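## Task

On the supply shelving, count up from the bottom shelf as shelf one and find the third shelf, where a scrub sponge rests on top of a parts box. Move that parts box into the top tray of the cart. When finished, the scrub sponge must still be on that third shelf and must not overhang its front edge, and every other item that was on that shelf must also still be on it. Release everything and move the robot away at the end. The robot must not topple or be left tilted, or the task fails. Anything that stays in place only because the robot is holding it does not count as achieved.

## Robot and tools

Robot: a Hello Robot Stretch 3 with one arm. It has a two-wheeled base (0.33 m long, 0.34 m wide), a lift that rides up a mast, and a telescoping arm that reaches out to the robot's right side, ending in a wrist (yaw, pitch, roll) and a two-finger gripper. The arm cannot reach forward, so to move the gripper forward or back you drive the base. The base turns about the point midway between its wheels, 0.05 m behind the front edge, and cannot slide sideways. With arm retracted and wrist folded the turning sweep has a 0.28 m radius; an unfolded, level wrist sticks out past that.

Frames: the base frame has its origin on the floor between the drive wheels, x forward, y to the left, z up. hand_pose is reported in it, at the point where the closed fingertips meet; with all wrist joints at zero its x axis is up, y runs back along the arm toward the mast, z to the rear. The odometry frame is the base frame as it stood when the scene began. Heading is positive to the left.

execute_actions: argument actions is a list holding one action (or empty, which just reports state and images). An action may contain base, joints, or both, plus optional contact_limits; the parts begin together and may finish at different times. base takes exactly one command, both relative to where the base last measured itself: translate_m, a straight drive offset in metres, forward positive, -1 to 1; or rotate_rad, an in-place turn offset in radians, counter-clockwise (left) positive, -3.2 to 3.2. joints maps joint names to absolute target positions: lift_m 0 to 1.1 (arm height on the mast), arm_m 0 to 0.52 (extension), wrist_yaw_rad -1.345 to 4.42 (0 along the arm, positive toward the front, 3.0 folded over the base), wrist_pitch_rad -1.57 to 0.451 (0 level, negative tips fingertips down), wrist_roll_rad -2.911 to 2.911 (0 means fingers side by side and level), gripper_m -0.089 to 0.179 (larger is wider; the actual fingertip gap is somewhat less, about 0.007 less when nearly shut and 0.025 less fully open, and zero below 0.007), head_pan_rad -3.953 to 1.73 (0 forward, positive left, -1.57 looks along the arm), head_tilt_rad -1.53 to 0.419 (negative looks down). Done tolerances are about ±0.004 for metres joints and ±0.02 for most angles (pitch ±0.05). contact_limits accepts only arm_m: a motor_effort percentage (1 to 100) at which the arm motion halts; smaller is gentler but too small stops immediately; it also caps the arm's holding force until the next action. cameras selects head_camera, nav_camera, wrist_camera or all; omitted or null gives all, [] gives none. Unknown keys or out-of-range values get the whole call rejected with no motion. A joint or base left out of an action may still be driving toward an earlier target without its status showing it. If a call reports a stop, later calls in the same reply are skipped.

wait: seconds from 0 to 10; commands nothing and returns the same state and images. zoom_image: camera plus region [x0, y0, x1, y1] in pixels of that camera's most recent full image, at most 504 by 504, origin top-left. finished_scene: scene is the integer of the current scene; it ends it irreversibly and reports success. Replying without any tool call ends everything.

Result lines: base_status and joint_status tell how each motion ended. done for the base only means the wheels turned the commanded amount (slip included). off_target means it stopped short and may still be pushing. After contact_stop, time_out or torque_fault the old target is dropped. The lift and arm halt on firm contact and then go slack until commanded again; a slack lift can sag under load or keep pressing, and closing fingers on a surface can push it up. Base, wrist and head have no contact stop. A wrist servo pushed hard for several seconds switches off for 10 s (torque_fault). on_its_own describes things not commanded this call; held at is a held target, not the actual position. motor_effort is percent of maximum, positive toward larger joint values, peak in brackets; readings are noisy and biased. An effort at rest outside its normal range suggests pushing or carrying. lidar_m: 12 distances in metres from the base origin, 30-degree sectors, first straight ahead and counting counter-clockwise (4th left, 7th behind, 10th right), in a plane 0.17 m above the floor, range 0.15 to 12, '-' for nothing; it misses clear objects, thin legs and the robot itself, and low lift hides some sectors. wrist_depth_mm and head_depth_mm: 7 by 7 grids of median depth in mm (45 to 1000 and 280 to 4000), head grid in the sideways sent image. base_tilt in degrees, forward and right positive, with a fixed bias of up to about 4. turned_by_wheels and turned_by_imu give rotation since the previous result. Camera calibration gives intrinsics and extrinsics relative to the base frame, with small errors larger for the wrist camera.

Gripping: command gripper_m below the object's width to grasp (lower squeezes harder, but a stall guard may weaken it); open to at least 0.02 above the contact value to release. Neither reading nor done proves a grasp; check images.

Safety: fold or unfold the wrist only with lift_m between 0.32 and 0.95, wrist_pitch_rad -0.4 and roll near 0; once folded the lift may go down to 0.25. With yaw below -0.4 keep pitch at -0.5 or lower. Base runs faster only when stowed (lift below 0.30, arm below 0.03, yaw above 2.54). Pushing against something rigid with the gripper above about 0.45 m can tip the robot, more so with a high contact limit or a repeated push. Do not drive while holding, hooking or pressing on something fixed. If it snags or leans, reverse in small steps, pull the gripper free, and lower the lift to about 0.2 if still tilted. Avoid dropping, slamming or shoving objects hard; loose things may occasionally get nudged by outside forces. The robot keeps its last command while you are thinking.

Each tool is called as name(argument=value, ...) on one line, values as JSON.

## Session

execute_actions(actions=[])

Scene clock: 0.00 s.
base_odometry: x=+0.000 y=+0.000 heading=+0.000 (m, m, rad; odometry frame)
turned_by_wheels: +0.000 (rad since the last result)
turned_by_imu: +0.000 (rad since the last result)
base_tilt: forward=+0.7 right=+1.3 (deg)
lidar_m: 2.15 2.27 2.13 1.56 1.56 1.83 1.82 1.83 2.15 1.46 1.47 1.91
head_depth_mm: 1889 2748 2781 2773 2774 2748 2344 / 1794 2695 2700 2661 2712 2731 2340 / 1726 2663 2646 2662 2636 2640 2360 / 1733 2552 2600 2566 2584 2584 2345 / 1660 2544 2531 2486 2532 2509 2246 / 1724 2469 2433 2450 2437 2419 2201 / 1655 2414 2413 2381 2384 2362 2102
base_status: not commanded
joint_positions: lift_m=+0.301 arm_m=-0.003 wrist_yaw_rad=+2.954 wrist_pitch_rad=-0.463 wrist_roll_rad=+0.004 gripper_m=+0.037 head_pan_rad=-0.013 head_tilt_rad=+0.005
joint_status: not commanded
motor_effort: left_wheel=+0 right_wheel=+0 lift_m=+25 arm_m=+1 wrist_yaw_rad=+0 wrist_pitch_rad=+5 wrist_roll_rad=+1 gripper_m=+0 head_pan_rad=+0 head_tilt_rad=+2 (%)
hand_pose: x=+0.0195 y=+0.0726 z=+0.3034 quat_wxyz=(+0.226, +0.702, +0.097, +0.669) (m; base frame)
wrist_depth_mm: - - - - - - - / - - - - - - - / 870 - 898 914 924 957 993 / 675 696 715 728 724 743 740 / 565 570 - 593 600 599 613 / 480 500 - 498 512 517 517 / - - - - 435 443 449
pictures: head_camera (sideways: a quarter turn clockwise sets it upright), nav_camera (sideways: a quarter turn counterclockwise sets it upright), wrist_camera
Images, in order (width x height): head_camera 896x504, nav_camera 672x504, wrist_camera 644x364.

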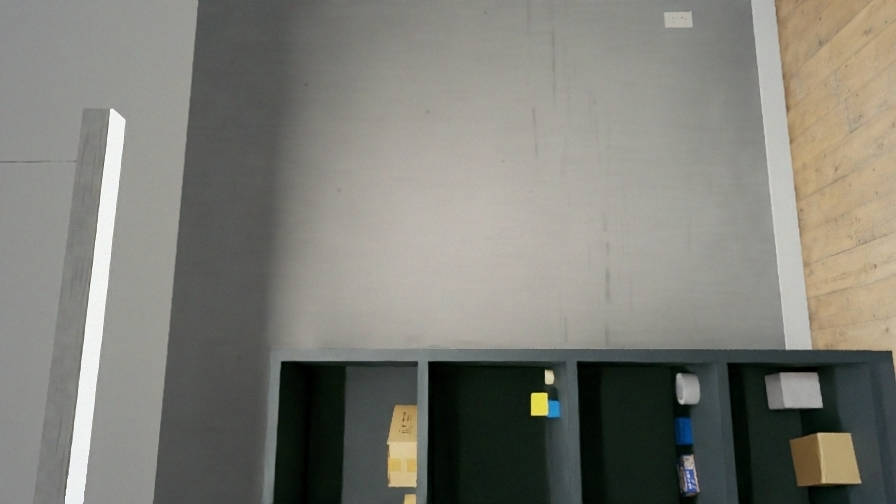

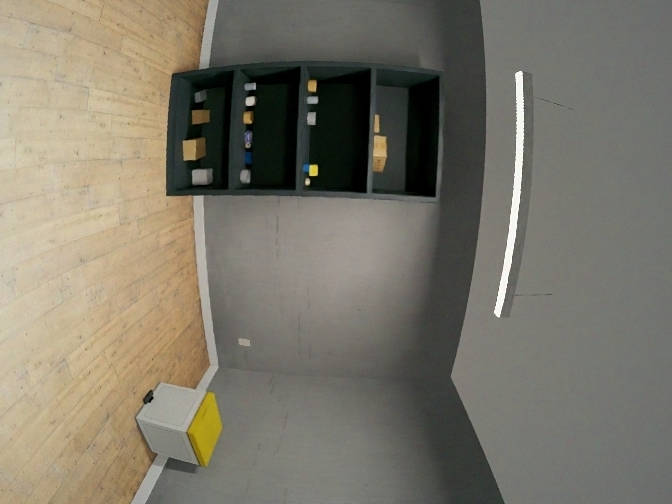

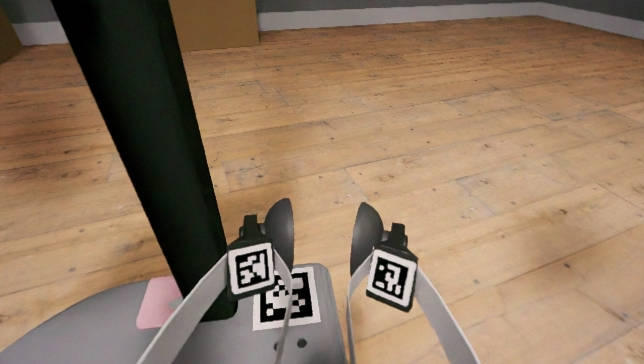

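execute_actions(actions=[{"joints":{"head_pan_rad":0.4,"head_tilt_rad":-0.3}}], cameras=["head_camera"])

execute_actions(actions=[{"joints":{"head_pan_rad":1.7,"head_tilt_rad":-0.5}}], cameras=["head_camera","nav_camera"])

execute_actions(actions=[{"joints":{"head_pan_rad":-2.2,"head_tilt_rad":-0.5}}], cameras=["head_camera","nav_camera"])

Scene clock: 7.67 s.
base_odometry: x=+0.000 y=+0.000 heading=+0.000 (m, m, rad; odometry frame)
turned_by_wheels: +0.000 (rad since the last result)
turned_by_imu: -0.001 (rad since the last result)
base_tilt: forward=+0.7 right=+1.3 (deg)
lidar_m: 2.15 2.27 2.14 1.56 1.56 1.83 1.82 1.83 2.15 1.47 1.47 1.91
head_depth_mm: 2150 2277 2378 2535 2609 1974 1568 / 2168 2281 2398 2426 2434 1997 1552 / 2234 2312 2427 2524 2478 1978 1557 / 2283 2341 2517 2601 2581 2007 1559 / 2205 2227 2314 2488 2474 1998 1568 / 2424 2496 2662 2809 2757 1996 1560 / 2446 2575 2706 2809 2768 2006 1564
base_status: not commanded
joint_positions: lift_m=+0.301 arm_m=-0.003 wrist_yaw_rad=+2.954 wrist_pitch_rad=-0.463 wrist_roll_rad=+0.004 gripper_m=+0.037 head_pan_rad=+0.393 head_tilt_rad=-0.296
joint_status: all done
motor_effort: left_wheel=+0(0) right_wheel=+0(0) lift_m=+25(24) arm_m=+0(0) wrist_yaw_rad=+1(0) wrist_pitch_rad=+5(5) wrist_roll_rad=+1(1) gripper_m=+0(1) head_pan_rad=+4(31) head_tilt_rad=-1(28) (%)
hand_pose: x=+0.0195 y=+0.0726 z=+0.3034 quat_wxyz=(+0.226, +0.702, +0.097, +0.669) (m; base frame)
wrist_depth_mm: - - - - - - - / - - - - - - - / 845 - 862 892 946 947 972 / 683 685 705 716 720 736 754 / 562 570 - 591 598 597 615 / 479 500 - 497 509 495 515 / - - - - 439 439 435
pictures: head_camera (sideways: a quarter turn clockwise sets it upright)
camera_calibration (this result's frames):
head_camera: T_world_to_cam=[[-0.25309, -0.0967355, -0.962594, 1.2754], [-0.408009, 0.912846, 0.0155394, -0.0153247], [0.877197, 0.39668, -0.270501, 0.305734], [0, 0, 0, 1]] pos_world=[0.0483476, 0.0160865, 1.31063]
Images, in order (width x height): head_camera 896x504.

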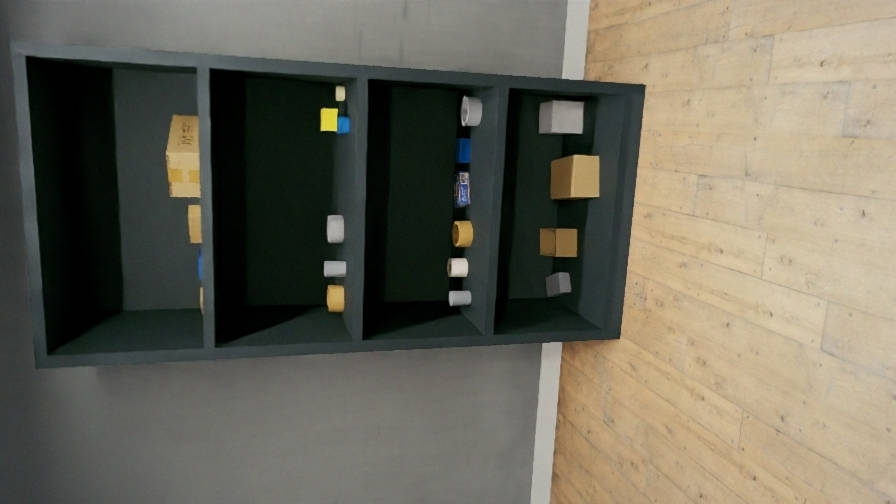

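Scene clock: 8.83 s.
base_odometry: x=+0.000 y=+0.000 heading=+0.000 (m, m, rad; odometry frame)
turned_by_wheels: +0.000 (rad since the last result)
turned_by_imu: +0.000 (rad since the last result)
base_tilt: forward=+0.7 right=+1.2 (deg)
lidar_m: 2.15 2.28 2.13 1.56 1.55 1.82 1.82 1.82 2.15 1.46 1.47 1.91
head_depth_mm: 1606 1748 1892 2105 1993 1599 1322 / 1597 1723 1882 2084 2016 1592 1311 / 1579 1712 1800 1776 1874 1593 1325 / 1569 1690 1621 1686 1849 1587 1328 / 1556 1679 1642 1711 1867 1594 1327 / 1561 1676 1838 2003 2022 1637 - / 1530 1657 - - - - -
base_status: not commanded
joint_positions: lift_m=+0.301 arm_m=-0.003 wrist_yaw_rad=+2.954 wrist_pitch_rad=-0.463 wrist_roll_rad=+0.004 gripper_m=+0.037 head_pan_rad=+1.693 head_tilt_rad=-0.493
joint_status: all done
motor_effort: left_wheel=+0(0) right_wheel=+0(0) lift_m=+25(25) arm_m=+0(1) wrist_yaw_rad=+1(1) wrist_pitch_rad=+5(5) wrist_roll_rad=+0(1) gripper_m=-1(1) head_pan_rad=+4(47) head_tilt_rad=-2(24) (%)
hand_pose: x=+0.0195 y=+0.0726 z=+0.3034 quat_wxyz=(+0.226, +0.702, +0.097, +0.669) (m; base frame)
wrist_depth_mm: - - - - - - - / - - - - - - - / 864 - 877 920 929 980 987 / 683 701 699 717 736 753 763 / 557 567 - 590 609 612 620 / 474 496 - 505 506 512 524 / - - - - 431 443 443
pictures: head_camera (sideways: a quarter turn clockwise sets it upright), nav_camera (sideways: a quarter turn counterclockwise sets it upright)
camera_calibration (this result's frames):
head_camera: T_world_to_cam=[[0.0478654, -0.452147, -0.890658, 1.17967], [-0.989159, -0.145389, 0.0206482, -0.018426], [-0.138828, 0.880014, -0.454204, 0.551], [0, 0, 0, 1]] pos_world=[0.00180249, 0.0458161, 1.30133]
nav_camera: T_world_to_cam=[[-0.0781312, 0.478383, 0.874669, -1.09921], [0.994277, 0.101514, 0.0332944, 0.00641517], [-0.0728635, 0.872264, -0.483576, 0.590976], [0, 0, 0, 1]] pos_world=[-0.0492004, 0.00970474, 1.24701]
Images, in order (width x height): head_camera 896x504, nav_camera 672x504.

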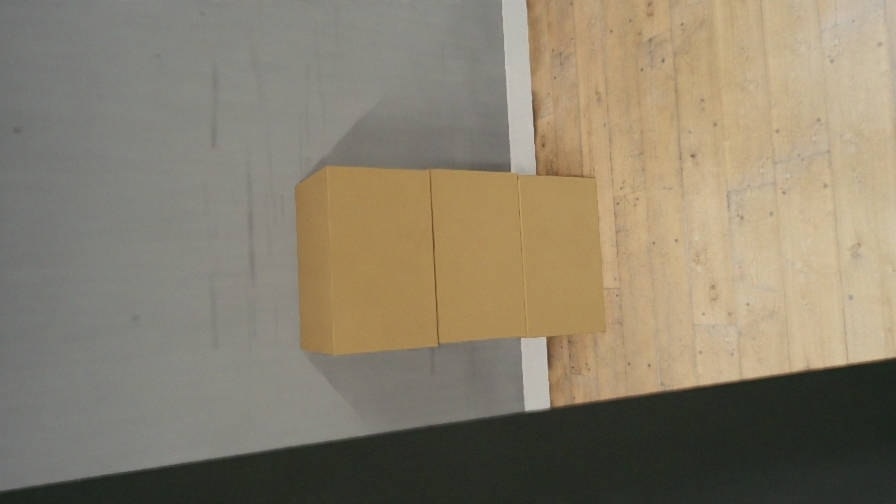

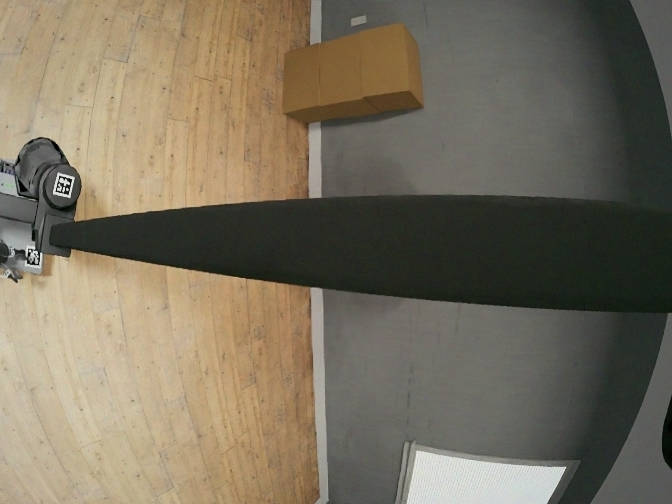

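Scene clock: 11.00 s.
base_odometry: x=+0.000 y=+0.000 heading=+0.000 (m, m, rad; odometry frame)
turned_by_wheels: +0.000 (rad since the last result)
turned_by_imu: +0.000 (rad since the last result)
base_tilt: forward=+0.7 right=+1.2 (deg)
lidar_m: 2.15 2.27 2.13 1.56 1.55 1.82 1.82 1.82 2.14 1.46 1.47 1.91
head_depth_mm: 1938 2087 2225 2374 1980 1587 1315 / 2095 2244 2420 2567 1992 1595 1324 / 2240 2447 2634 2685 1993 1591 1320 / 2320 2528 2714 2731 1999 1601 1321 / 2118 2282 2492 2537 2012 1597 1326 / 1958 2062 2216 2377 2017 1602 1338 / 1803 1905 2029 2169 2047 1601 1334
base_status: not commanded
joint_positions: lift_m=+0.301 arm_m=-0.003 wrist_yaw_rad=+2.954 wrist_pitch_rad=-0.463 wrist_roll_rad=+0.004 gripper_m=+0.037 head_pan_rad=-2.193 head_tilt_rad=-0.494
joint_status: all done
motor_effort: left_wheel=+0(0) right_wheel=+0(0) lift_m=+26(25) arm_m=+0(1) wrist_yaw_rad=+1(1) wrist_pitch_rad=+5(5) wrist_roll_rad=+0(1) gripper_m=+0(1) head_pan_rad=-4(48) head_tilt_rad=-4(3) (%)
hand_pose: x=+0.0195 y=+0.0726 z=+0.3034 quat_wxyz=(+0.226, +0.702, +0.097, +0.669) (m; base frame)
wrist_depth_mm: - - - - - - - / - - - - - - - / 886 - 894 936 922 921 983 / 682 689 708 699 732 726 746 / 556 582 - 576 596 602 607 / 487 495 - 500 500 502 511 / - - - - 431 436 448
pictures: head_camera (sideways: a quarter turn clockwise sets it upright), nav_camera (sideways: a quarter turn counterclockwise sets it upright)
camera_calibration (this result's frames):
head_camera: T_world_to_cam=[[0.271111, 0.365311, -0.890532, 1.17814], [0.826288, -0.562869, 0.0206549, -0.0295089], [-0.493707, -0.741436, -0.454452, 0.553487], [0, 0, 0, 1]] pos_world=[-0.0217636, -0.0366222, 1.30132]
nav_camera: T_world_to_cam=[[-0.266605, -0.405107, 0.874534, -1.09788], [-0.800351, 0.598606, 0.0333, 0.0173551], [-0.536991, -0.691057, -0.48382, 0.594123], [0, 0, 0, 1]] pos_world=[0.0402278, -0.044577, 1.24701]
Images, in order (width x height): head_camera 896x504, nav_camera 672x504.

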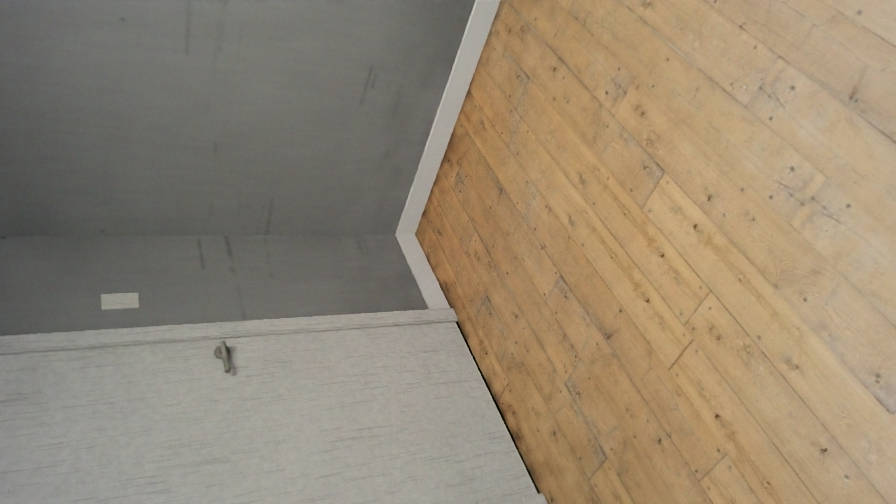

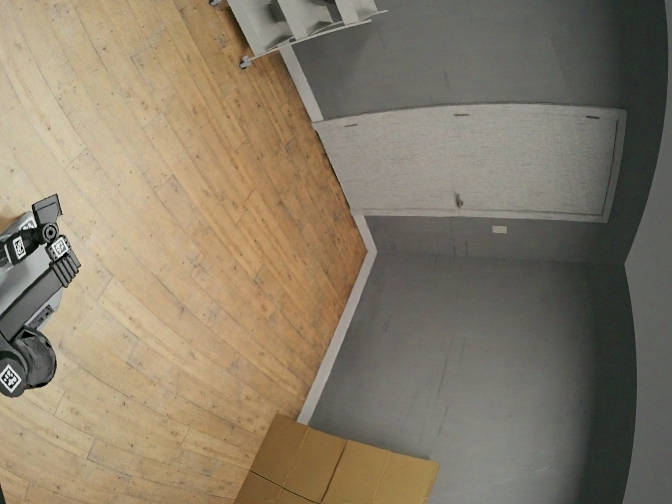

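execute_actions(actions=[{"joints":{"head_pan_rad":-1.3,"head_tilt_rad":-0.5}}], cameras=["head_camera","nav_camera"])

Scene clock: 15.70 s.
base_odometry: x=+0.000 y=+0.000 heading=+0.000 (m, m, rad; odometry frame)
turned_by_wheels: +0.000 (rad since the last result)
turned_by_imu: -0.001 (rad since the last result)
base_tilt: forward=+0.7 right=+1.2 (deg)
lidar_m: 2.15 2.27 2.13 1.56 1.56 1.82 1.82 1.82 2.15 1.46 1.47 1.91
head_depth_mm: 1562 1682 1848 2004 2001 1584 1326 / 1576 1699 1865 2027 1996 1591 1323 / 1585 1714 1794 1900 1873 1593 1323 / 1596 1713 1831 1817 1884 1596 1324 / 1610 1733 1831 1992 1910 1601 1334 / 1612 1745 1905 2077 2031 1605 1329 / 1617 1758 1911 2108 2034 1618 1340
base_status: not commanded
joint_positions: lift_m=+0.301 arm_m=-0.003 wrist_yaw_rad=+2.954 wrist_pitch_rad=-0.463 wrist_roll_rad=+0.004 gripper_m=+0.037 head_pan_rad=-1.307 head_tilt_rad=-0.494
joint_status: all done
motor_effort: left_wheel=+0(0) right_wheel=+0(0) lift_m=+24(25) arm_m=+0(1) wrist_yaw_rad=+1(1) wrist_pitch_rad=+5(5) wrist_roll_rad=+0(1) gripper_m=+0(0) head_pan_rad=+4(47) head_tilt_rad=-3(3) (%)
hand_pose: x=+0.0195 y=+0.0726 z=+0.3034 quat_wxyz=(+0.226, +0.702, +0.097, +0.669) (m; base frame)
wrist_depth_mm: - - - - - - - / - - - - - - - / 855 - 887 928 937 952 944 / 679 697 698 724 715 725 748 / 558 573 - 584 610 600 615 / 474 503 - 498 509 502 506 / - - - - 441 443 456
pictures: head_camera (sideways: a quarter turn clockwise sets it upright), nav_camera (sideways: a quarter turn counterclockwise sets it upright)
camera_calibration (this result's frames):
head_camera: T_world_to_cam=[[-0.11126, 0.441106, -0.890532, 1.18047], [0.958743, 0.283522, 0.0206549, -0.0303169], [0.261596, -0.851493, -0.454452, 0.54888], [0, 0, 0, 1]] pos_world=[0.0168202, -0.0447509, 1.30132]
nav_camera: T_world_to_cam=[[0.144924, -0.462804, 0.874534, -1.10039], [-0.969998, -0.240823, 0.0333, 0.01839], [0.195197, -0.853122, -0.48382, 0.589657], [0, 0, 0, 1]] pos_world=[0.0622126, -0.00178866, 1.24701]
Images, in order (width x height): head_camera 896x504, nav_camera 672x504.

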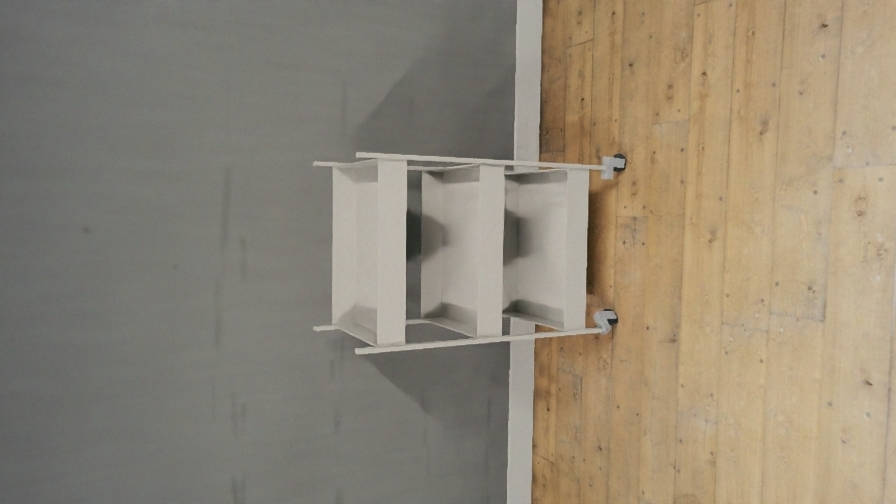

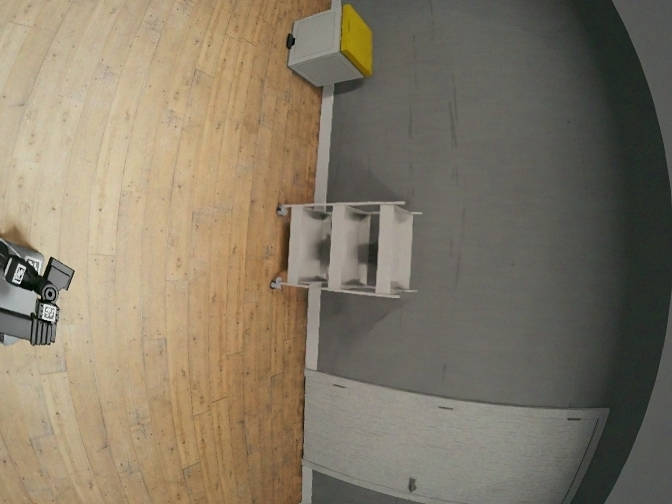

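execute_actions(actions=[{"base":{"rotate_rad":0.2},"joints":{"lift_m":0.27,"head_pan_rad":0,"head_tilt_rad":-0.3}}], cameras=[])

execute_actions(actions=[{"base":{"translate_m":1.0}}], cameras=[])

execute_actions(actions=[{"base":{"translate_m":0.63}}], cameras=["head_camera"])

execute_actions(actions=[{"base":{"rotate_rad":1.571},"joints":{"head_pan_rad":-1.57,"head_tilt_rad":-0.45}}], cameras=[])

execute_actions(actions=[{"base":{"translate_m":0.14},"joints":{"lift_m":0.9,"wrist_pitch_rad":-0.4}}], cameras=["head_camera","nav_camera"])

Scene clock: 35.53 s.
base_odometry: x=+0.000 y=+0.000 heading=+0.200 (m, m, rad; odometry frame)
turned_by_wheels: +0.200 (rad since the last result)
turned_by_imu: +0.201 (rad since the last result)
base_tilt: forward=+0.7 right=+1.2 (deg)
lidar_m: 2.14 2.27 1.96 1.56 1.89 1.91 1.83 2.20 1.99 1.46 1.90 1.94
head_depth_mm: 2249 2368 2499 2664 2649 1937 1537 / 2228 2389 2487 2632 2706 1929 1535 / 2230 2347 2496 2627 2525 1953 1536 / 2223 2335 2416 2576 2529 1962 1555 / 2212 2294 2451 2548 2479 1957 1540 / 2234 2327 2431 2543 2553 1969 1538 / 2125 2255 2235 2394 2398 1966 1541
base_status: done
joint_positions: lift_m=+0.271 arm_m=-0.003 wrist_yaw_rad=+2.954 wrist_pitch_rad=-0.463 wrist_roll_rad=+0.004 gripper_m=+0.037 head_pan_rad=-0.007 head_tilt_rad=-0.310
joint_status: all done
motor_effort: left_wheel=-3(8) right_wheel=+2(6) lift_m=+13(20) arm_m=+0(0) wrist_yaw_rad=+0(0) wrist_pitch_rad=+5(5) wrist_roll_rad=+0(0) gripper_m=+0(1) head_pan_rad=+5(47) head_tilt_rad=+5(24) (%)
hand_pose: x=+0.0195 y=+0.0725 z=+0.2732 quat_wxyz=(+0.227, +0.702, +0.097, +0.669) (m; base frame)
wrist_depth_mm: - - - - - - - / - - - - - - - / 799 - 819 836 862 890 912 / 631 622 651 666 668 678 689 / 522 528 - 537 580 568 569 / 458 - - - 474 472 475 / - - - - 406 406 415
pictures: none
No camera images: the call's "cameras" was empty. Leave "cameras" out to get every camera's image.

Scene clock: 40.53 s.
base_odometry: x=+0.980 y=+0.198 heading=+0.200 (m, m, rad; odometry frame)
turned_by_wheels: +0.000 (rad since the last result)
turned_by_imu: +0.005 (rad since the last result)
base_tilt: forward=+0.7 right=+1.2 (deg)
lidar_m: 1.15 1.38 2.00 1.90 1.96 2.32 2.82 2.71 1.57 1.41 1.42 1.70
head_depth_mm: 1391 1451 1527 1626 1720 1823 1535 / 1384 1458 1538 1624 1726 1812 1549 / 1206 1240 1267 1601 1695 1784 1451 / 1365 1434 1511 1410 1617 1662 1464 / 1353 1433 1528 1469 1529 1639 1465 / 1344 1443 1516 1457 1529 1646 1455 / 1365 1438 1507 1382 1615 1653 1466
base_status: done
joint_positions: lift_m=+0.271 arm_m=-0.003 wrist_yaw_rad=+2.954 wrist_pitch_rad=-0.464 wrist_roll_rad=+0.004 gripper_m=+0.037 head_pan_rad=-0.007 head_tilt_rad=-0.309
joint_status: not commanded
motor_effort: left_wheel=-2(5) right_wheel=+2(7) lift_m=+12(13) arm_m=+0(1) wrist_yaw_rad=+1(0) wrist_pitch_rad=+5(5) wrist_roll_rad=+1(1) gripper_m=+1(0) head_pan_rad=+4(3) head_tilt_rad=+5(6) (%)
hand_pose: x=+0.0195 y=+0.0724 z=+0.2731 quat_wxyz=(+0.227, +0.701, +0.097, +0.669) (m; base frame)
wrist_depth_mm: - - - - - - - / - - - - - - - / 795 - 826 844 864 893 904 / 624 638 651 661 686 682 702 / 522 529 - 545 558 556 567 / 463 - - - 471 475 476 / - - - - 403 406 414
pictures: none
No camera images: the call's "cameras" was empty. Leave "cameras" out to get every camera's image.

Scene clock: 44.33 s.
base_odometry: x=+1.598 y=+0.323 heading=+0.200 (m, m, rad; odometry frame)
turned_by_wheels: +0.000 (rad since the last result)
turned_by_imu: +0.003 (rad since the last result)
base_tilt: forward=+0.7 right=+1.2 (deg)
lidar_m: 0.52 0.68 0.93 1.92 1.98 2.23 3.43 2.07 1.91 1.35 1.45 1.04
head_depth_mm: 837 875 924 975 1036 1097 1184 / 414 439 466 962 1017 1096 1165 / 416 574 578 584 589 550 610 / 438 853 898 940 662 1047 888 / 436 854 900 930 662 1045 909 / 435 855 903 938 664 1049 911 / 433 856 905 943 666 1052 896
base_status: done
joint_positions: lift_m=+0.271 arm_m=-0.003 wrist_yaw_rad=+2.954 wrist_pitch_rad=-0.464 wrist_roll_rad=+0.004 gripper_m=+0.037 head_pan_rad=-0.007 head_tilt_rad=-0.309
joint_status: not commanded
motor_effort: left_wheel=-2(7) right_wheel=+2(6) lift_m=+13(13) arm_m=+0(0) wrist_yaw_rad=+0(0) wrist_pitch_rad=+5(5) wrist_roll_rad=+1(1) gripper_m=+0(1) head_pan_rad=+4(2) head_tilt_rad=+4(5) (%)
hand_pose: x=+0.0195 y=+0.0724 z=+0.2730 quat_wxyz=(+0.227, +0.701, +0.097, +0.669) (m; base frame)
wrist_depth_mm: - - - - - 898 893 / - - - - - 938 893 / 809 - 838 876 868 763 709 / 631 634 656 664 659 648 560 / 517 525 - 542 565 558 520 / 460 - - - 472 468 480 / - - - - 404 410 403
pictures: head_camera (sideways: a quarter turn clockwise sets it upright)
camera_calibration (this result's frames):
head_camera: T_world_to_cam=[[-0.283174, 0.0094669, -0.959022, 1.27091], [-0.020406, 0.999665, 0.0158935, -0.0181497], [0.958851, 0.0240704, -0.282886, 0.321356], [0, 0, 0, 1]] pos_world=[0.0513862, -0.00162316, 1.31003]
Images, in order (width x height): head_camera 896x504.

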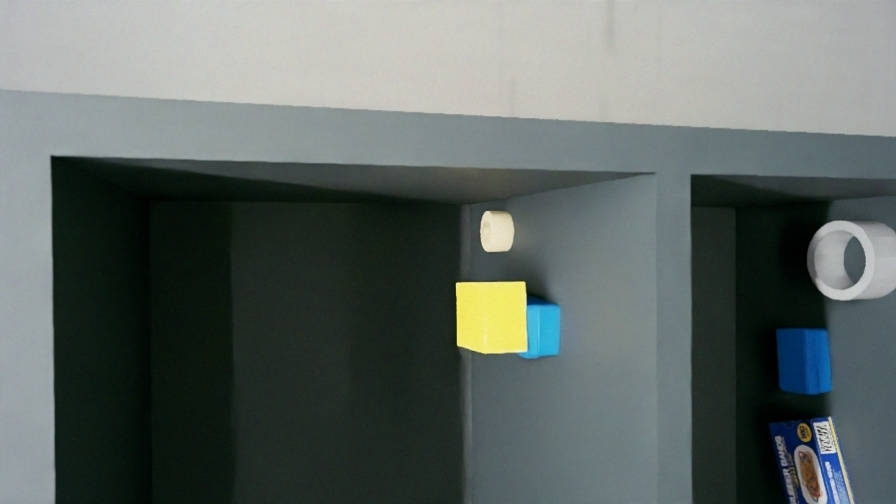

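Scene clock: 46.63 s.
base_odometry: x=+1.598 y=+0.323 heading=+1.770 (m, m, rad; odometry frame)
turned_by_wheels: +1.571 (rad since the last result)
turned_by_imu: +1.584 (rad since the last result)
base_tilt: forward=+0.7 right=+1.3 (deg)
lidar_m: 1.92 1.98 2.25 3.43 2.04 1.91 1.35 1.44 1.03 0.52 0.68 0.94
head_depth_mm: 816 879 949 1031 1122 1245 1327 / 410 440 477 525 1086 1224 1328 / 783 839 841 654 578 842 773 / 798 858 931 689 592 963 812 / 803 866 926 693 594 976 818 / 806 866 934 737 596 976 815 / 807 868 943 736 599 971 821
base_status: done
joint_positions: lift_m=+0.271 arm_m=-0.003 wrist_yaw_rad=+2.954 wrist_pitch_rad=-0.464 wrist_roll_rad=+0.004 gripper_m=+0.037 head_pan_rad=-1.563 head_tilt_rad=-0.445
joint_status: all done
motor_effort: left_wheel=-2(9) right_wheel=+2(8) lift_m=+12(12) arm_m=+0(0) wrist_yaw_rad=+0(1) wrist_pitch_rad=+5(5) wrist_roll_rad=+1(1) gripper_m=+0(0) head_pan_rad=-3(48) head_tilt_rad=-3(19) (%)
hand_pose: x=+0.0195 y=+0.0724 z=+0.2730 quat_wxyz=(+0.227, +0.701, +0.097, +0.669) (m; base frame)
wrist_depth_mm: - - - - - - - / - - - - - - - / 797 - 840 855 864 887 880 / 640 645 662 655 658 692 683 / 520 532 - 544 541 561 570 / 455 - - - 475 472 475 / - - - - 402 409 413
pictures: none
No camera images: the call's "cameras" was empty. Leave "cameras" out to get every camera's image.

Scene clock: 53.20 s.
base_odometry: x=+1.570 y=+0.461 heading=+1.770 (m, m, rad; odometry frame)
turned_by_wheels: +0.000 (rad since the last result)
turned_by_imu: +0.000 (rad since the last result)
base_tilt: forward=+0.7 right=+1.2 (deg)
lidar_m: 1.78 1.84 2.05 3.45 2.24 2.02 1.49 1.44 0.55 0.65 0.65 0.82
head_depth_mm: 707 703 704 653 587 706 760 / 794 852 910 688 589 941 810 / 797 857 913 683 591 994 816 / 800 858 926 729 594 971 837 / 802 861 928 733 596 965 827 / 803 863 933 737 596 976 816 / 807 865 929 739 597 971 819
base_status: done
joint_positions: lift_m=+0.899 arm_m=-0.003 wrist_yaw_rad=+2.954 wrist_pitch_rad=-0.419 wrist_roll_rad=+0.004 gripper_m=+0.037 head_pan_rad=-1.563 head_tilt_rad=-0.445
joint_status: all done
motor_effort: left_wheel=-2(10) right_wheel=+2(7) lift_m=+34(36) arm_m=+0(0) wrist_yaw_rad=+0(0) wrist_pitch_rad=+6(7) wrist_roll_rad=+0(0) gripper_m=+0(0) head_pan_rad=-3(4) head_tilt_rad=-3(4) (%)
hand_pose: x=+0.0206 y=+0.0782 z=+0.9118 quat_wxyz=(+0.212, +0.704, +0.082, +0.673) (m; base frame)
wrist_depth_mm: - - - - - - - / - - - - - - - / - - - - - - - / - - - - - - - / - - - - - - - / - - - - - - - / - - - - - - -
pictures: head_camera (sideways: a quarter turn clockwise sets it upright), nav_camera (sideways: a quarter turn counterclockwise sets it upright)
camera_calibration (this result's frames):
head_camera: T_world_to_cam=[[0.00430133, 0.410825, -0.911704, 1.20739], [0.999275, 0.0327206, 0.0194588, -0.0290083], [0.0378257, -0.911127, -0.410386, 0.492904], [0, 0, 0, 1]] pos_world=[0.00514944, -0.0459787, 1.30363]
nav_camera: T_world_to_cam=[[0.022784, -0.44108, 0.897178, -1.12919], [-0.999381, 0.0140214, 0.0322728, 0.0199044], [-0.0268146, -0.897358, -0.440488, 0.534627], [0, 0, 0, 1]] pos_world=[0.0599553, -0.0185887, 1.24794]
Images, in order (width x height): head_camera 896x504, nav_camera 672x504.

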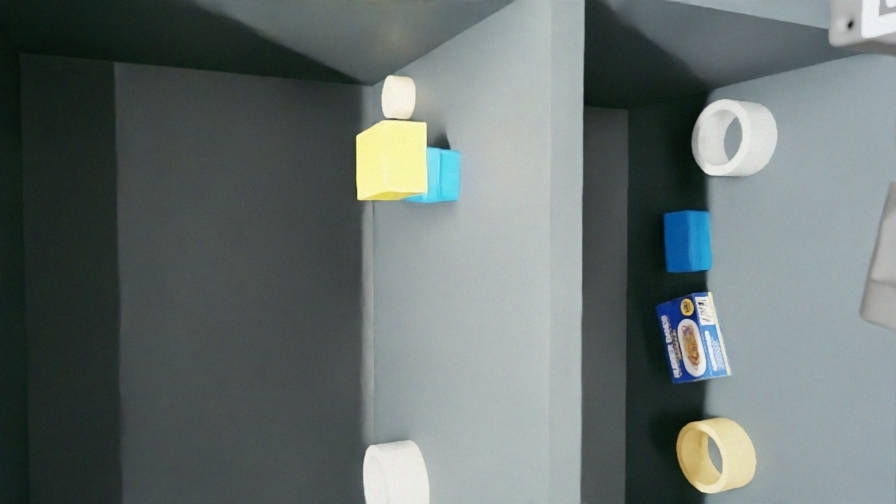

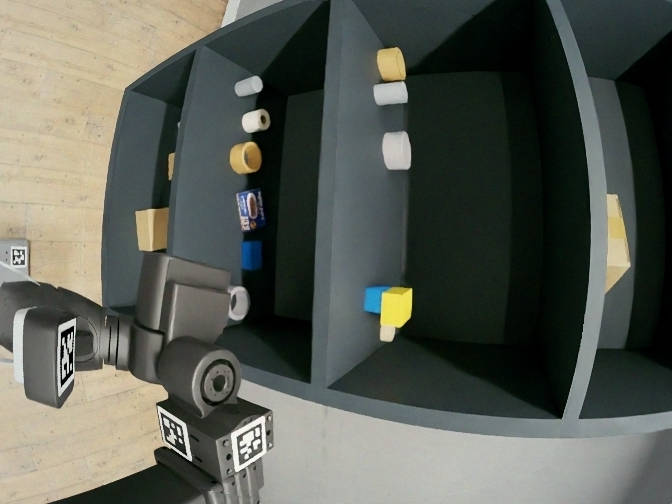

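execute_actions(actions=[{"joints":{"wrist_yaw_rad":0,"gripper_m":0.15}}], cameras=[])

execute_actions(actions=[{"joints":{"wrist_pitch_rad":-0.15,"lift_m":1.0}}])

Scene clock: 63.93 s.
base_odometry: x=+1.570 y=+0.461 heading=+1.770 (m, m, rad; odometry frame)
turned_by_wheels: +0.000 (rad since the last result)
turned_by_imu: -0.001 (rad since the last result)
base_tilt: forward=+0.7 right=+1.2 (deg)
lidar_m: 1.78 1.83 2.05 3.44 2.25 2.01 1.49 1.44 0.55 0.65 0.65 0.82
head_depth_mm: 706 705 701 655 588 704 712 / 794 855 908 686 588 944 820 / 795 856 913 683 592 1008 - / 796 856 927 728 594 971 816 / 802 859 930 733 592 969 796 / 800 862 931 736 595 978 816 / 807 869 924 736 597 972 819
base_status: not commanded
joint_positions: lift_m=+0.899 arm_m=-0.003 wrist_yaw_rad=+0.004 wrist_pitch_rad=-0.419 wrist_roll_rad=+0.004 gripper_m=+0.150 head_pan_rad=-1.563 head_tilt_rad=-0.445
joint_status: all done
motor_effort: left_wheel=-3(2) right_wheel=+2(2) lift_m=+34(35) arm_m=+0(0) wrist_yaw_rad=-5(4) wrist_pitch_rad=+6(6) wrist_roll_rad=+0(1) gripper_m=+1(95) head_pan_rad=-3(4) head_tilt_rad=-4(3) (%)
hand_pose: x=-0.0207 y=-0.3664 z=+0.9118 quat_wxyz=(+0.691, +0.148, -0.693, -0.147) (m; base frame)
wrist_depth_mm: 250 249 246 254 269 263 235 / 738 757 734 738 423 255 740 / 794 808 841 790 616 294 827 / 757 886 877 885 588 338 914 / 651 685 683 700 576 - - / 577 552 605 604 558 - - / 531 546 536 537 517 - -
pictures: none
No camera images: the call's "cameras" was empty. Leave "cameras" out to get every camera's image.

Scene clock: 65.67 s.
base_odometry: x=+1.570 y=+0.461 heading=+1.770 (m, m, rad; odometry frame)
turned_by_wheels: +0.000 (rad since the last result)
turned_by_imu: +0.000 (rad since the last result)
base_tilt: forward=+0.7 right=+1.2 (deg)
lidar_m: 1.78 1.84 2.04 3.44 2.24 2.02 1.49 1.44 0.55 0.65 0.65 0.82
head_depth_mm: 708 704 702 656 589 - - / 794 854 908 723 - - - / 796 856 917 686 - - - / 801 859 930 728 596 972 814 / 801 859 928 732 1123 965 814 / 805 865 939 737 596 980 820 / 808 868 926 739 598 973 818
base_status: not commanded
joint_positions: lift_m=+0.999 arm_m=-0.003 wrist_yaw_rad=+0.003 wrist_pitch_rad=-0.171 wrist_roll_rad=+0.004 gripper_m=+0.150 head_pan_rad=-1.563 head_tilt_rad=-0.445
joint_status: all done
motor_effort: left_wheel=-3(3) right_wheel=+2(2) lift_m=+33(36) arm_m=+0(2) wrist_yaw_rad=-4(4) wrist_pitch_rad=+7(7) wrist_roll_rad=+1(0) gripper_m=+1(2) head_pan_rad=-4(3) head_tilt_rad=-2(3) (%)
hand_pose: x=-0.0207 y=-0.3905 z=+1.0708 quat_wxyz=(+0.703, +0.062, -0.706, -0.060) (m; base frame)
wrist_depth_mm: 673 666 662 659 650 303 235 / 703 715 692 691 617 296 707 / 636 601 719 723 522 293 737 / 430 440 459 460 448 293 836 / 317 336 327 332 342 304 882 / 773 837 917 900 433 - 945 / 712 714 720 747 538 - 995
pictures: head_camera (sideways: a quarter turn clockwise sets it upright), nav_camera (sideways: a quarter turn counterclockwise sets it upright), wrist_camera
camera_calibration (this result's frames):
head_camera: T_world_to_cam=[[0.00430124, 0.410825, -0.911704, 1.20739], [0.999275, 0.0327209, 0.0194588, -0.0290083], [0.0378259, -0.911127, -0.410386, 0.492904], [0, 0, 0, 1]] pos_world=[0.00514945, -0.0459787, 1.30363]
nav_camera: T_world_to_cam=[[0.0227841, -0.44108, 0.897178, -1.12919], [-0.999381, 0.0140212, 0.0322728, 0.0199044], [-0.0268144, -0.897358, -0.440488, 0.534627], [0, 0, 0, 1]] pos_world=[0.0599553, -0.0185887, 1.24794]
wrist_camera: T_world_to_cam=[[-0.998799, -0.0365014, 0.0326978, -0.066292], [-0.0435323, 0.354466, -0.934055, 1.17325], [0.022504, -0.934356, -0.355629, 0.180799], [0, 0, 0, 1]] pos_world=[-0.0192068, -0.249366, 1.16234]
Images, in order (width x height): head_camera 896x504, nav_camera 672x504, wrist_camera 644x364.

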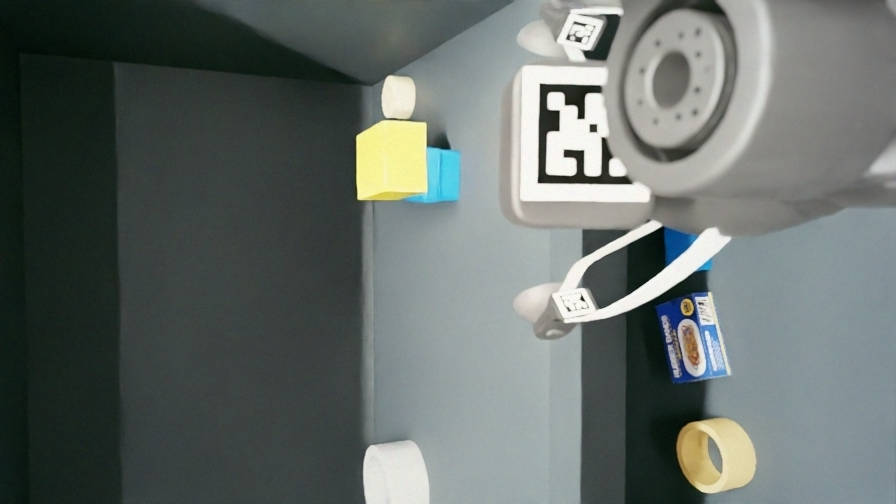

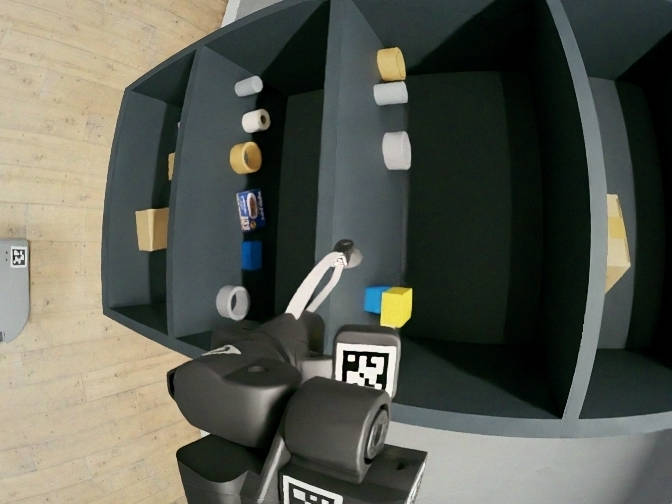

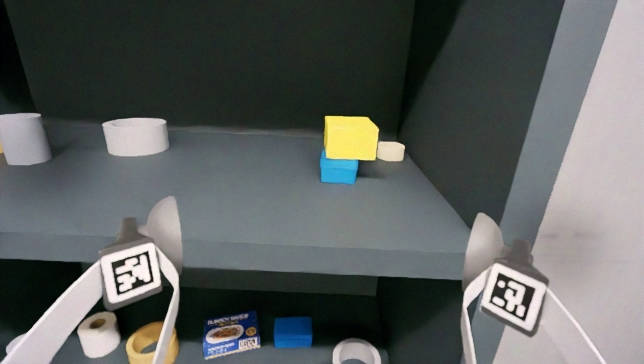

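execute_actions(actions=[{"base":{"translate_m":-0.04},"joints":{"arm_m":0.2,"gripper_m":0.135}}], cameras=["head_camera","wrist_camera"])

Scene clock: 76.47 s.
base_odometry: x=+1.578 y=+0.421 heading=+1.770 (m, m, rad; odometry frame)
turned_by_wheels: +0.000 (rad since the last result)
turned_by_imu: -0.001 (rad since the last result)
base_tilt: forward=+0.7 right=+1.3 (deg)
lidar_m: 1.82 1.88 2.10 3.43 2.19 1.99 1.45 1.44 0.54 0.58 0.66 0.85
head_depth_mm: 564 563 564 - 570 623 720 / 787 837 894 - 804 895 788 / 796 857 907 - 1132 960 812 / 802 859 929 688 594 974 814 / 798 858 930 737 595 973 812 / 802 861 936 736 595 969 813 / 807 865 935 739 598 970 819
base_status: done
joint_positions: lift_m=+0.999 arm_m=+0.200 wrist_yaw_rad=+0.002 wrist_pitch_rad=-0.171 wrist_roll_rad=+0.004 gripper_m=+0.135 head_pan_rad=-1.563 head_tilt_rad=-0.445
joint_status: all done
motor_effort: left_wheel=-2(7) right_wheel=+2(3) lift_m=+34(34) arm_m=+4(6) wrist_yaw_rad=-3(4) wrist_pitch_rad=+7(7) wrist_roll_rad=+1(1) gripper_m=+0(70) head_pan_rad=-3(3) head_tilt_rad=-2(3) (%)
hand_pose: x=-0.0210 y=-0.5929 z=+1.0708 quat_wxyz=(+0.703, +0.061, -0.706, -0.060) (m; base frame)
wrist_depth_mm: 475 474 479 469 456 225 147 / 502 498 497 502 456 221 146 / 524 530 533 520 447 218 144 / 383 439 459 253 394 214 143 / 308 330 319 266 337 198 142 / 241 226 250 254 257 184 141 / 199 200 203 206 211 204 134
pictures: head_camera (sideways: a quarter turn clockwise sets it upright), wrist_camera
camera_calibration (this result's frames):
head_camera: T_world_to_cam=[[0.00433606, 0.410824, -0.911704, 1.20739], [0.999278, 0.0326362, 0.0194588, -0.0290083], [0.0377487, -0.91113, -0.410386, 0.492905], [0, 0, 0, 1]] pos_world=[0.00514555, -0.0459786, 1.30363]
wrist_camera: T_world_to_cam=[[-0.99884, -0.0353595, 0.0326985, -0.0732881], [-0.0431274, 0.354502, -0.93406, 1.24502], [0.0214363, -0.934387, -0.355615, -0.00836347], [0, 0, 0, 1]] pos_world=[-0.0193294, -0.451767, 1.16235]
Images, in order (width x height): head_camera 896x504, wrist_camera 644x364.

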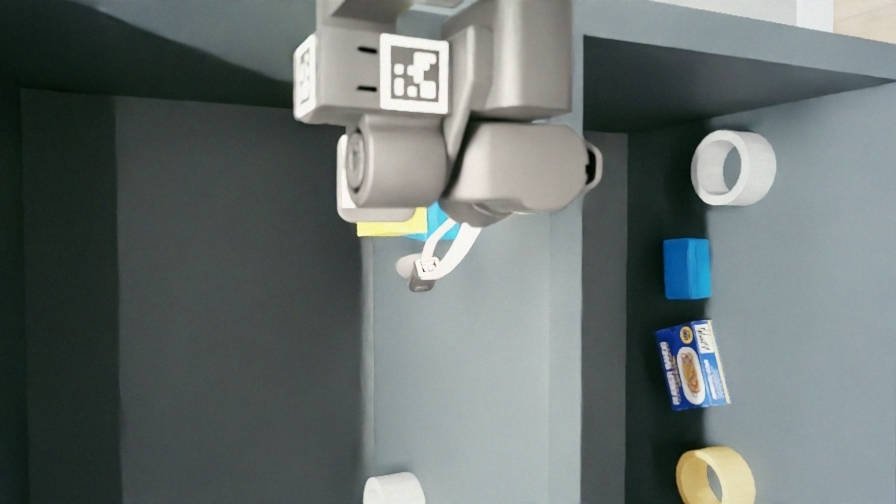

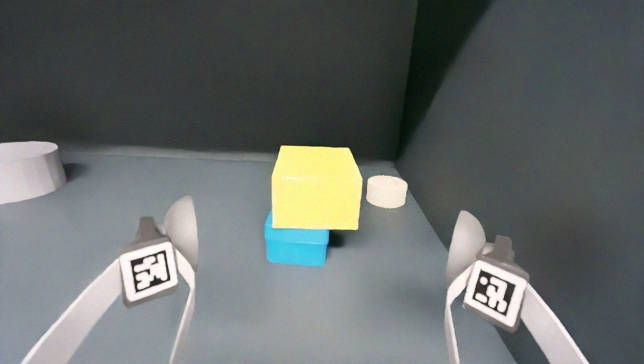

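execute_actions(actions=[{"base":{"translate_m":0.008},"joints":{"arm_m":0.315,"lift_m":0.988},"contact_limits":{"arm_m":15}}], cameras=["head_camera","wrist_camera"])

Scene clock: 85.93 s.
base_odometry: x=+1.576 y=+0.429 heading=+1.770 (m, m, rad; odometry frame)
turned_by_wheels: +0.000 (rad since the last result)
turned_by_imu: -0.001 (rad since the last result)
base_tilt: forward=+0.7 right=+1.2 (deg)
lidar_m: 1.81 1.87 2.10 3.44 2.20 2.00 1.46 1.44 0.54 0.61 0.66 0.84
head_depth_mm: 593 593 592 589 562 638 695 / 790 844 - 633 589 901 792 / 797 857 905 - 591 963 813 / 799 855 925 690 594 974 812 / 805 862 928 733 594 969 815 / 804 865 932 735 595 961 816 / 808 866 936 741 599 968 818
base_status: done
joint_positions: lift_m=+0.989 arm_m=+0.315 wrist_yaw_rad=+0.002 wrist_pitch_rad=-0.171 wrist_roll_rad=+0.004 gripper_m=+0.135 head_pan_rad=-1.563 head_tilt_rad=-0.445
joint_status: all done
motor_effort: left_wheel=-2(5) right_wheel=+2(5) lift_m=+12(30) arm_m=+4(4) wrist_yaw_rad=-2(3) wrist_pitch_rad=+7(7) wrist_roll_rad=+1(1) gripper_m=+0(0) head_pan_rad=-4(4) head_tilt_rad=-3(3) (%)
contact_limits: arm_m 15 (drawing in: default 18, maximum 30; extending or still: default 26, maximum 43)
hand_pose: x=-0.0210 y=-0.7079 z=+1.0599 quat_wxyz=(+0.703, +0.061, -0.706, -0.060) (m; base frame)
wrist_depth_mm: 364 366 362 363 359 234 154 / 389 390 389 384 375 233 153 / 409 409 411 404 408 229 151 / 399 412 424 203 395 226 150 / 286 307 276 143 280 207 149 / 226 211 190 137 221 193 147 / 191 185 175 149 192 192 140
pictures: head_camera (sideways: a quarter turn clockwise sets it upright), wrist_camera
camera_calibration (this result's frames):
head_camera: T_world_to_cam=[[0.00433694, 0.410824, -0.911704, 1.20739], [0.999278, 0.032634, 0.0194588, -0.0290083], [0.0377467, -0.91113, -0.410386, 0.492905], [0, 0, 0, 1]] pos_world=[0.00514545, -0.0459786, 1.30363]
wrist_camera: T_world_to_cam=[[-0.998843, -0.0352683, 0.0327011, -0.0769589], [-0.0430956, 0.354426, -0.93409, 1.2756], [0.0213537, -0.934419, -0.355536, -0.119801], [0, 0, 0, 1]] pos_world=[-0.0193389, -0.566765, 1.15145]
Images, in order (width x height): head_camera 896x504, wrist_camera 644x364.

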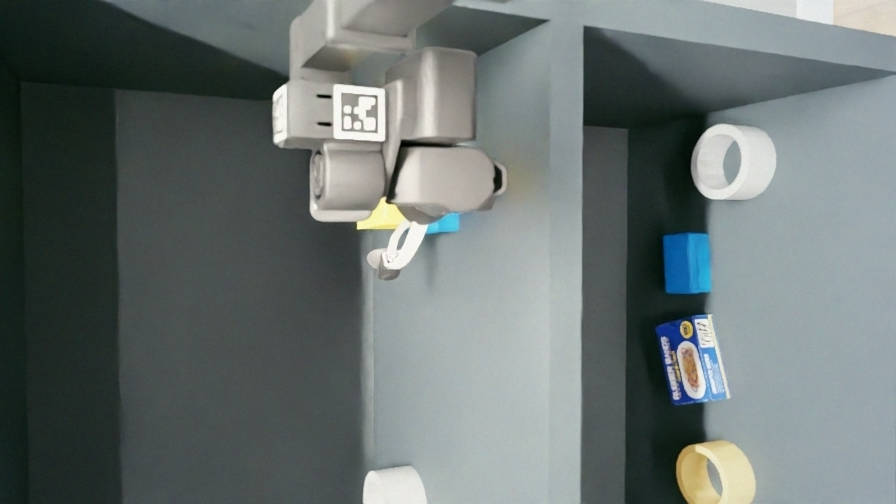

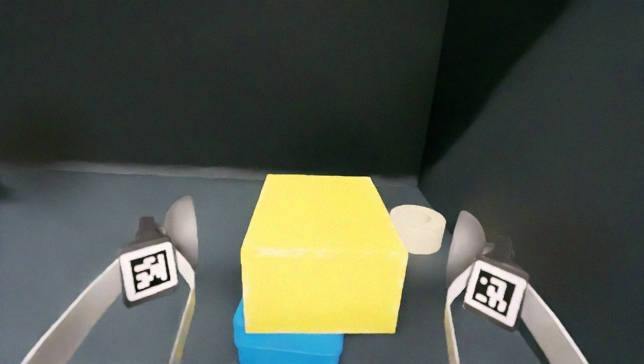

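execute_actions(actions=[{"joints":{"lift_m":0.98}}], cameras=[])

execute_actions(actions=[{"joints":{"gripper_m":0.03}}], cameras=["wrist_camera"])

execute_actions(actions=[{"joints":{"lift_m":1.0}}], cameras=["wrist_camera"])

Scene clock: 93.50 s.
base_odometry: x=+1.576 y=+0.429 heading=+1.770 (m, m, rad; odometry frame)
turned_by_wheels: +0.000 (rad since the last result)
turned_by_imu: -0.001 (rad since the last result)
base_tilt: forward=+0.7 right=+1.3 (deg)
lidar_m: 1.82 1.87 2.10 3.45 2.21 2.00 1.46 1.44 0.54 0.61 0.66 0.84
head_depth_mm: 593 591 590 590 562 637 697 / 786 842 864 - 589 902 789 / 797 851 909 - 590 961 810 / 797 860 930 692 592 973 813 / 803 858 929 733 593 974 813 / 805 863 932 735 595 965 814 / 807 867 935 737 598 967 819
base_status: not commanded
joint_positions: lift_m=+0.981 arm_m=+0.315 wrist_yaw_rad=+0.002 wrist_pitch_rad=-0.171 wrist_roll_rad=+0.004 gripper_m=+0.135 head_pan_rad=-1.563 head_tilt_rad=-0.445
joint_status: all done
motor_effort: left_wheel=-2(2) right_wheel=+2(1) lift_m=+13(12) arm_m=+3(4) wrist_yaw_rad=-2(3) wrist_pitch_rad=+7(7) wrist_roll_rad=+1(1) gripper_m=+0(1) head_pan_rad=-2(4) head_tilt_rad=-3(2) (%)
hand_pose: x=-0.0210 y=-0.7079 z=+1.0519 quat_wxyz=(+0.703, +0.061, -0.706, -0.060) (m; base frame)
wrist_depth_mm: 366 371 365 360 360 234 154 / 393 385 385 383 376 233 153 / 413 414 407 411 403 230 151 / 382 390 396 181 397 226 150 / 273 293 254 130 270 208 149 / 214 200 178 136 210 194 148 / - 177 167 152 185 182 141
pictures: none
No camera images: the call's "cameras" was empty. Leave "cameras" out to get every camera's image.

Scene clock: 95.03 s.
base_odometry: x=+1.576 y=+0.429 heading=+1.770 (m, m, rad; odometry frame)
turned_by_wheels: +0.000 (rad since the last result)
turned_by_imu: +0.000 (rad since the last result)
base_tilt: forward=+0.7 right=+1.2 (deg)
lidar_m: 1.81 1.87 2.10 3.43 2.20 2.00 1.46 1.44 0.54 0.61 0.65 0.85
head_depth_mm: 594 592 590 591 561 637 697 / 790 842 867 - 587 902 791 / 798 857 908 - 591 957 815 / 799 857 925 691 590 979 813 / 798 862 927 733 594 965 813 / 804 860 933 734 596 967 815 / 808 865 935 736 598 969 817
base_status: not commanded
joint_positions: lift_m=+0.981 arm_m=+0.315 wrist_yaw_rad=+0.002 wrist_pitch_rad=-0.171 wrist_roll_rad=+0.004 gripper_m=+0.031 head_pan_rad=-1.563 head_tilt_rad=-0.445
joint_status: all done
motor_effort: left_wheel=-2(2) right_wheel=+2(2) lift_m=+13(12) arm_m=+4(4) wrist_yaw_rad=-2(2) wrist_pitch_rad=+7(7) wrist_roll_rad=+1(1) gripper_m=-15(99) head_pan_rad=-3(4) head_tilt_rad=-2(3) (%)
hand_pose: x=-0.0210 y=-0.7079 z=+1.0519 quat_wxyz=(+0.703, +0.061, -0.706, -0.060) (m; base frame)
wrist_depth_mm: 364 365 364 363 365 234 154 / 387 388 387 385 378 232 152 / 412 414 410 413 398 228 152 / 373 387 395 183 396 226 150 / 272 279 142 131 271 223 149 / 212 217 139 136 139 213 147 / 175 178 168 153 185 183 147
pictures: wrist_camera
camera_calibration (this result's frames):
wrist_camera: T_world_to_cam=[[-0.998843, -0.0352683, 0.032701, -0.0766971], [-0.0430956, 0.354426, -0.93409, 1.26812], [0.0213537, -0.934419, -0.355536, -0.122648], [0, 0, 0, 1]] pos_world=[-0.0193389, -0.566766, 1.14344]
Images, in order (width x height): wrist_camera 644x364.

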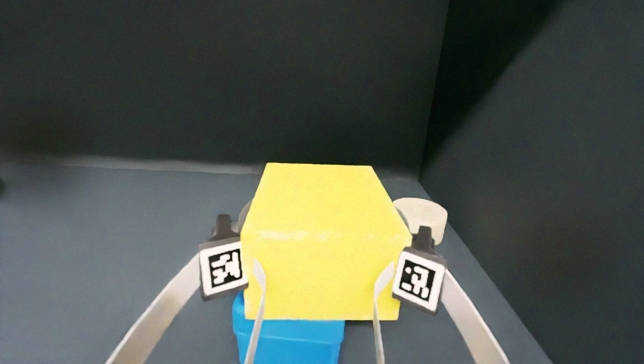

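Scene clock: 95.97 s.
base_odometry: x=+1.576 y=+0.429 heading=+1.770 (m, m, rad; odometry frame)
turned_by_wheels: +0.000 (rad since the last result)
turned_by_imu: +0.000 (rad since the last result)
base_tilt: forward=+0.7 right=+1.3 (deg)
lidar_m: 1.81 1.87 2.09 3.43 2.20 1.99 1.46 1.44 0.54 0.61 0.66 0.85
head_depth_mm: 594 591 640 590 562 639 699 / 789 844 - 651 589 905 789 / 799 857 896 - 590 961 812 / 801 856 920 692 592 973 809 / 803 860 932 734 594 968 815 / 804 861 935 738 596 967 817 / 803 866 933 741 598 970 816
base_status: not commanded
joint_positions: lift_m=+0.999 arm_m=+0.315 wrist_yaw_rad=+0.002 wrist_pitch_rad=-0.171 wrist_roll_rad=+0.004 gripper_m=+0.031 head_pan_rad=-1.563 head_tilt_rad=-0.445
joint_status: all done
motor_effort: left_wheel=-2(2) right_wheel=+2(1) lift_m=+33(35) arm_m=+5(5) wrist_yaw_rad=-3(3) wrist_pitch_rad=+7(7) wrist_roll_rad=+1(0) gripper_m=-15(16) head_pan_rad=-4(3) head_tilt_rad=-3(2) (%)
hand_pose: x=-0.0210 y=-0.7079 z=+1.0708 quat_wxyz=(+0.703, +0.061, -0.706, -0.060) (m; base frame)
wrist_depth_mm: 368 365 364 362 362 235 154 / 391 384 383 383 375 230 152 / 407 403 413 407 399 230 151 / 422 423 430 183 392 224 150 / 309 312 142 131 289 223 148 / 238 246 139 137 139 218 147 / 199 200 188 156 208 197 146
pictures: wrist_camera
camera_calibration (this result's frames):
wrist_camera: T_world_to_cam=[[-0.998843, -0.0352691, 0.0327012, -0.0773162], [-0.0430961, 0.354426, -0.93409, 1.28579], [0.0213544, -0.934419, -0.355536, -0.115925], [0, 0, 0, 1]] pos_world=[-0.0193388, -0.566766, 1.16235]
Images, in order (width x height): wrist_camera 644x364.

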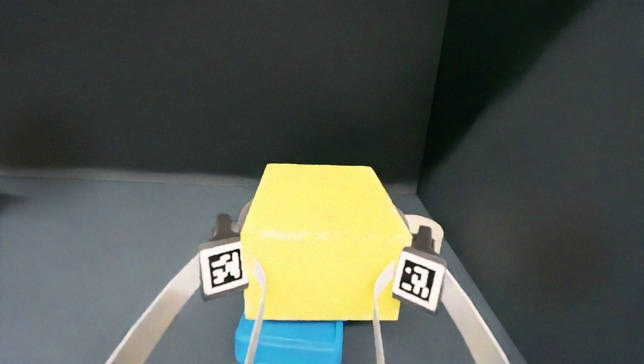

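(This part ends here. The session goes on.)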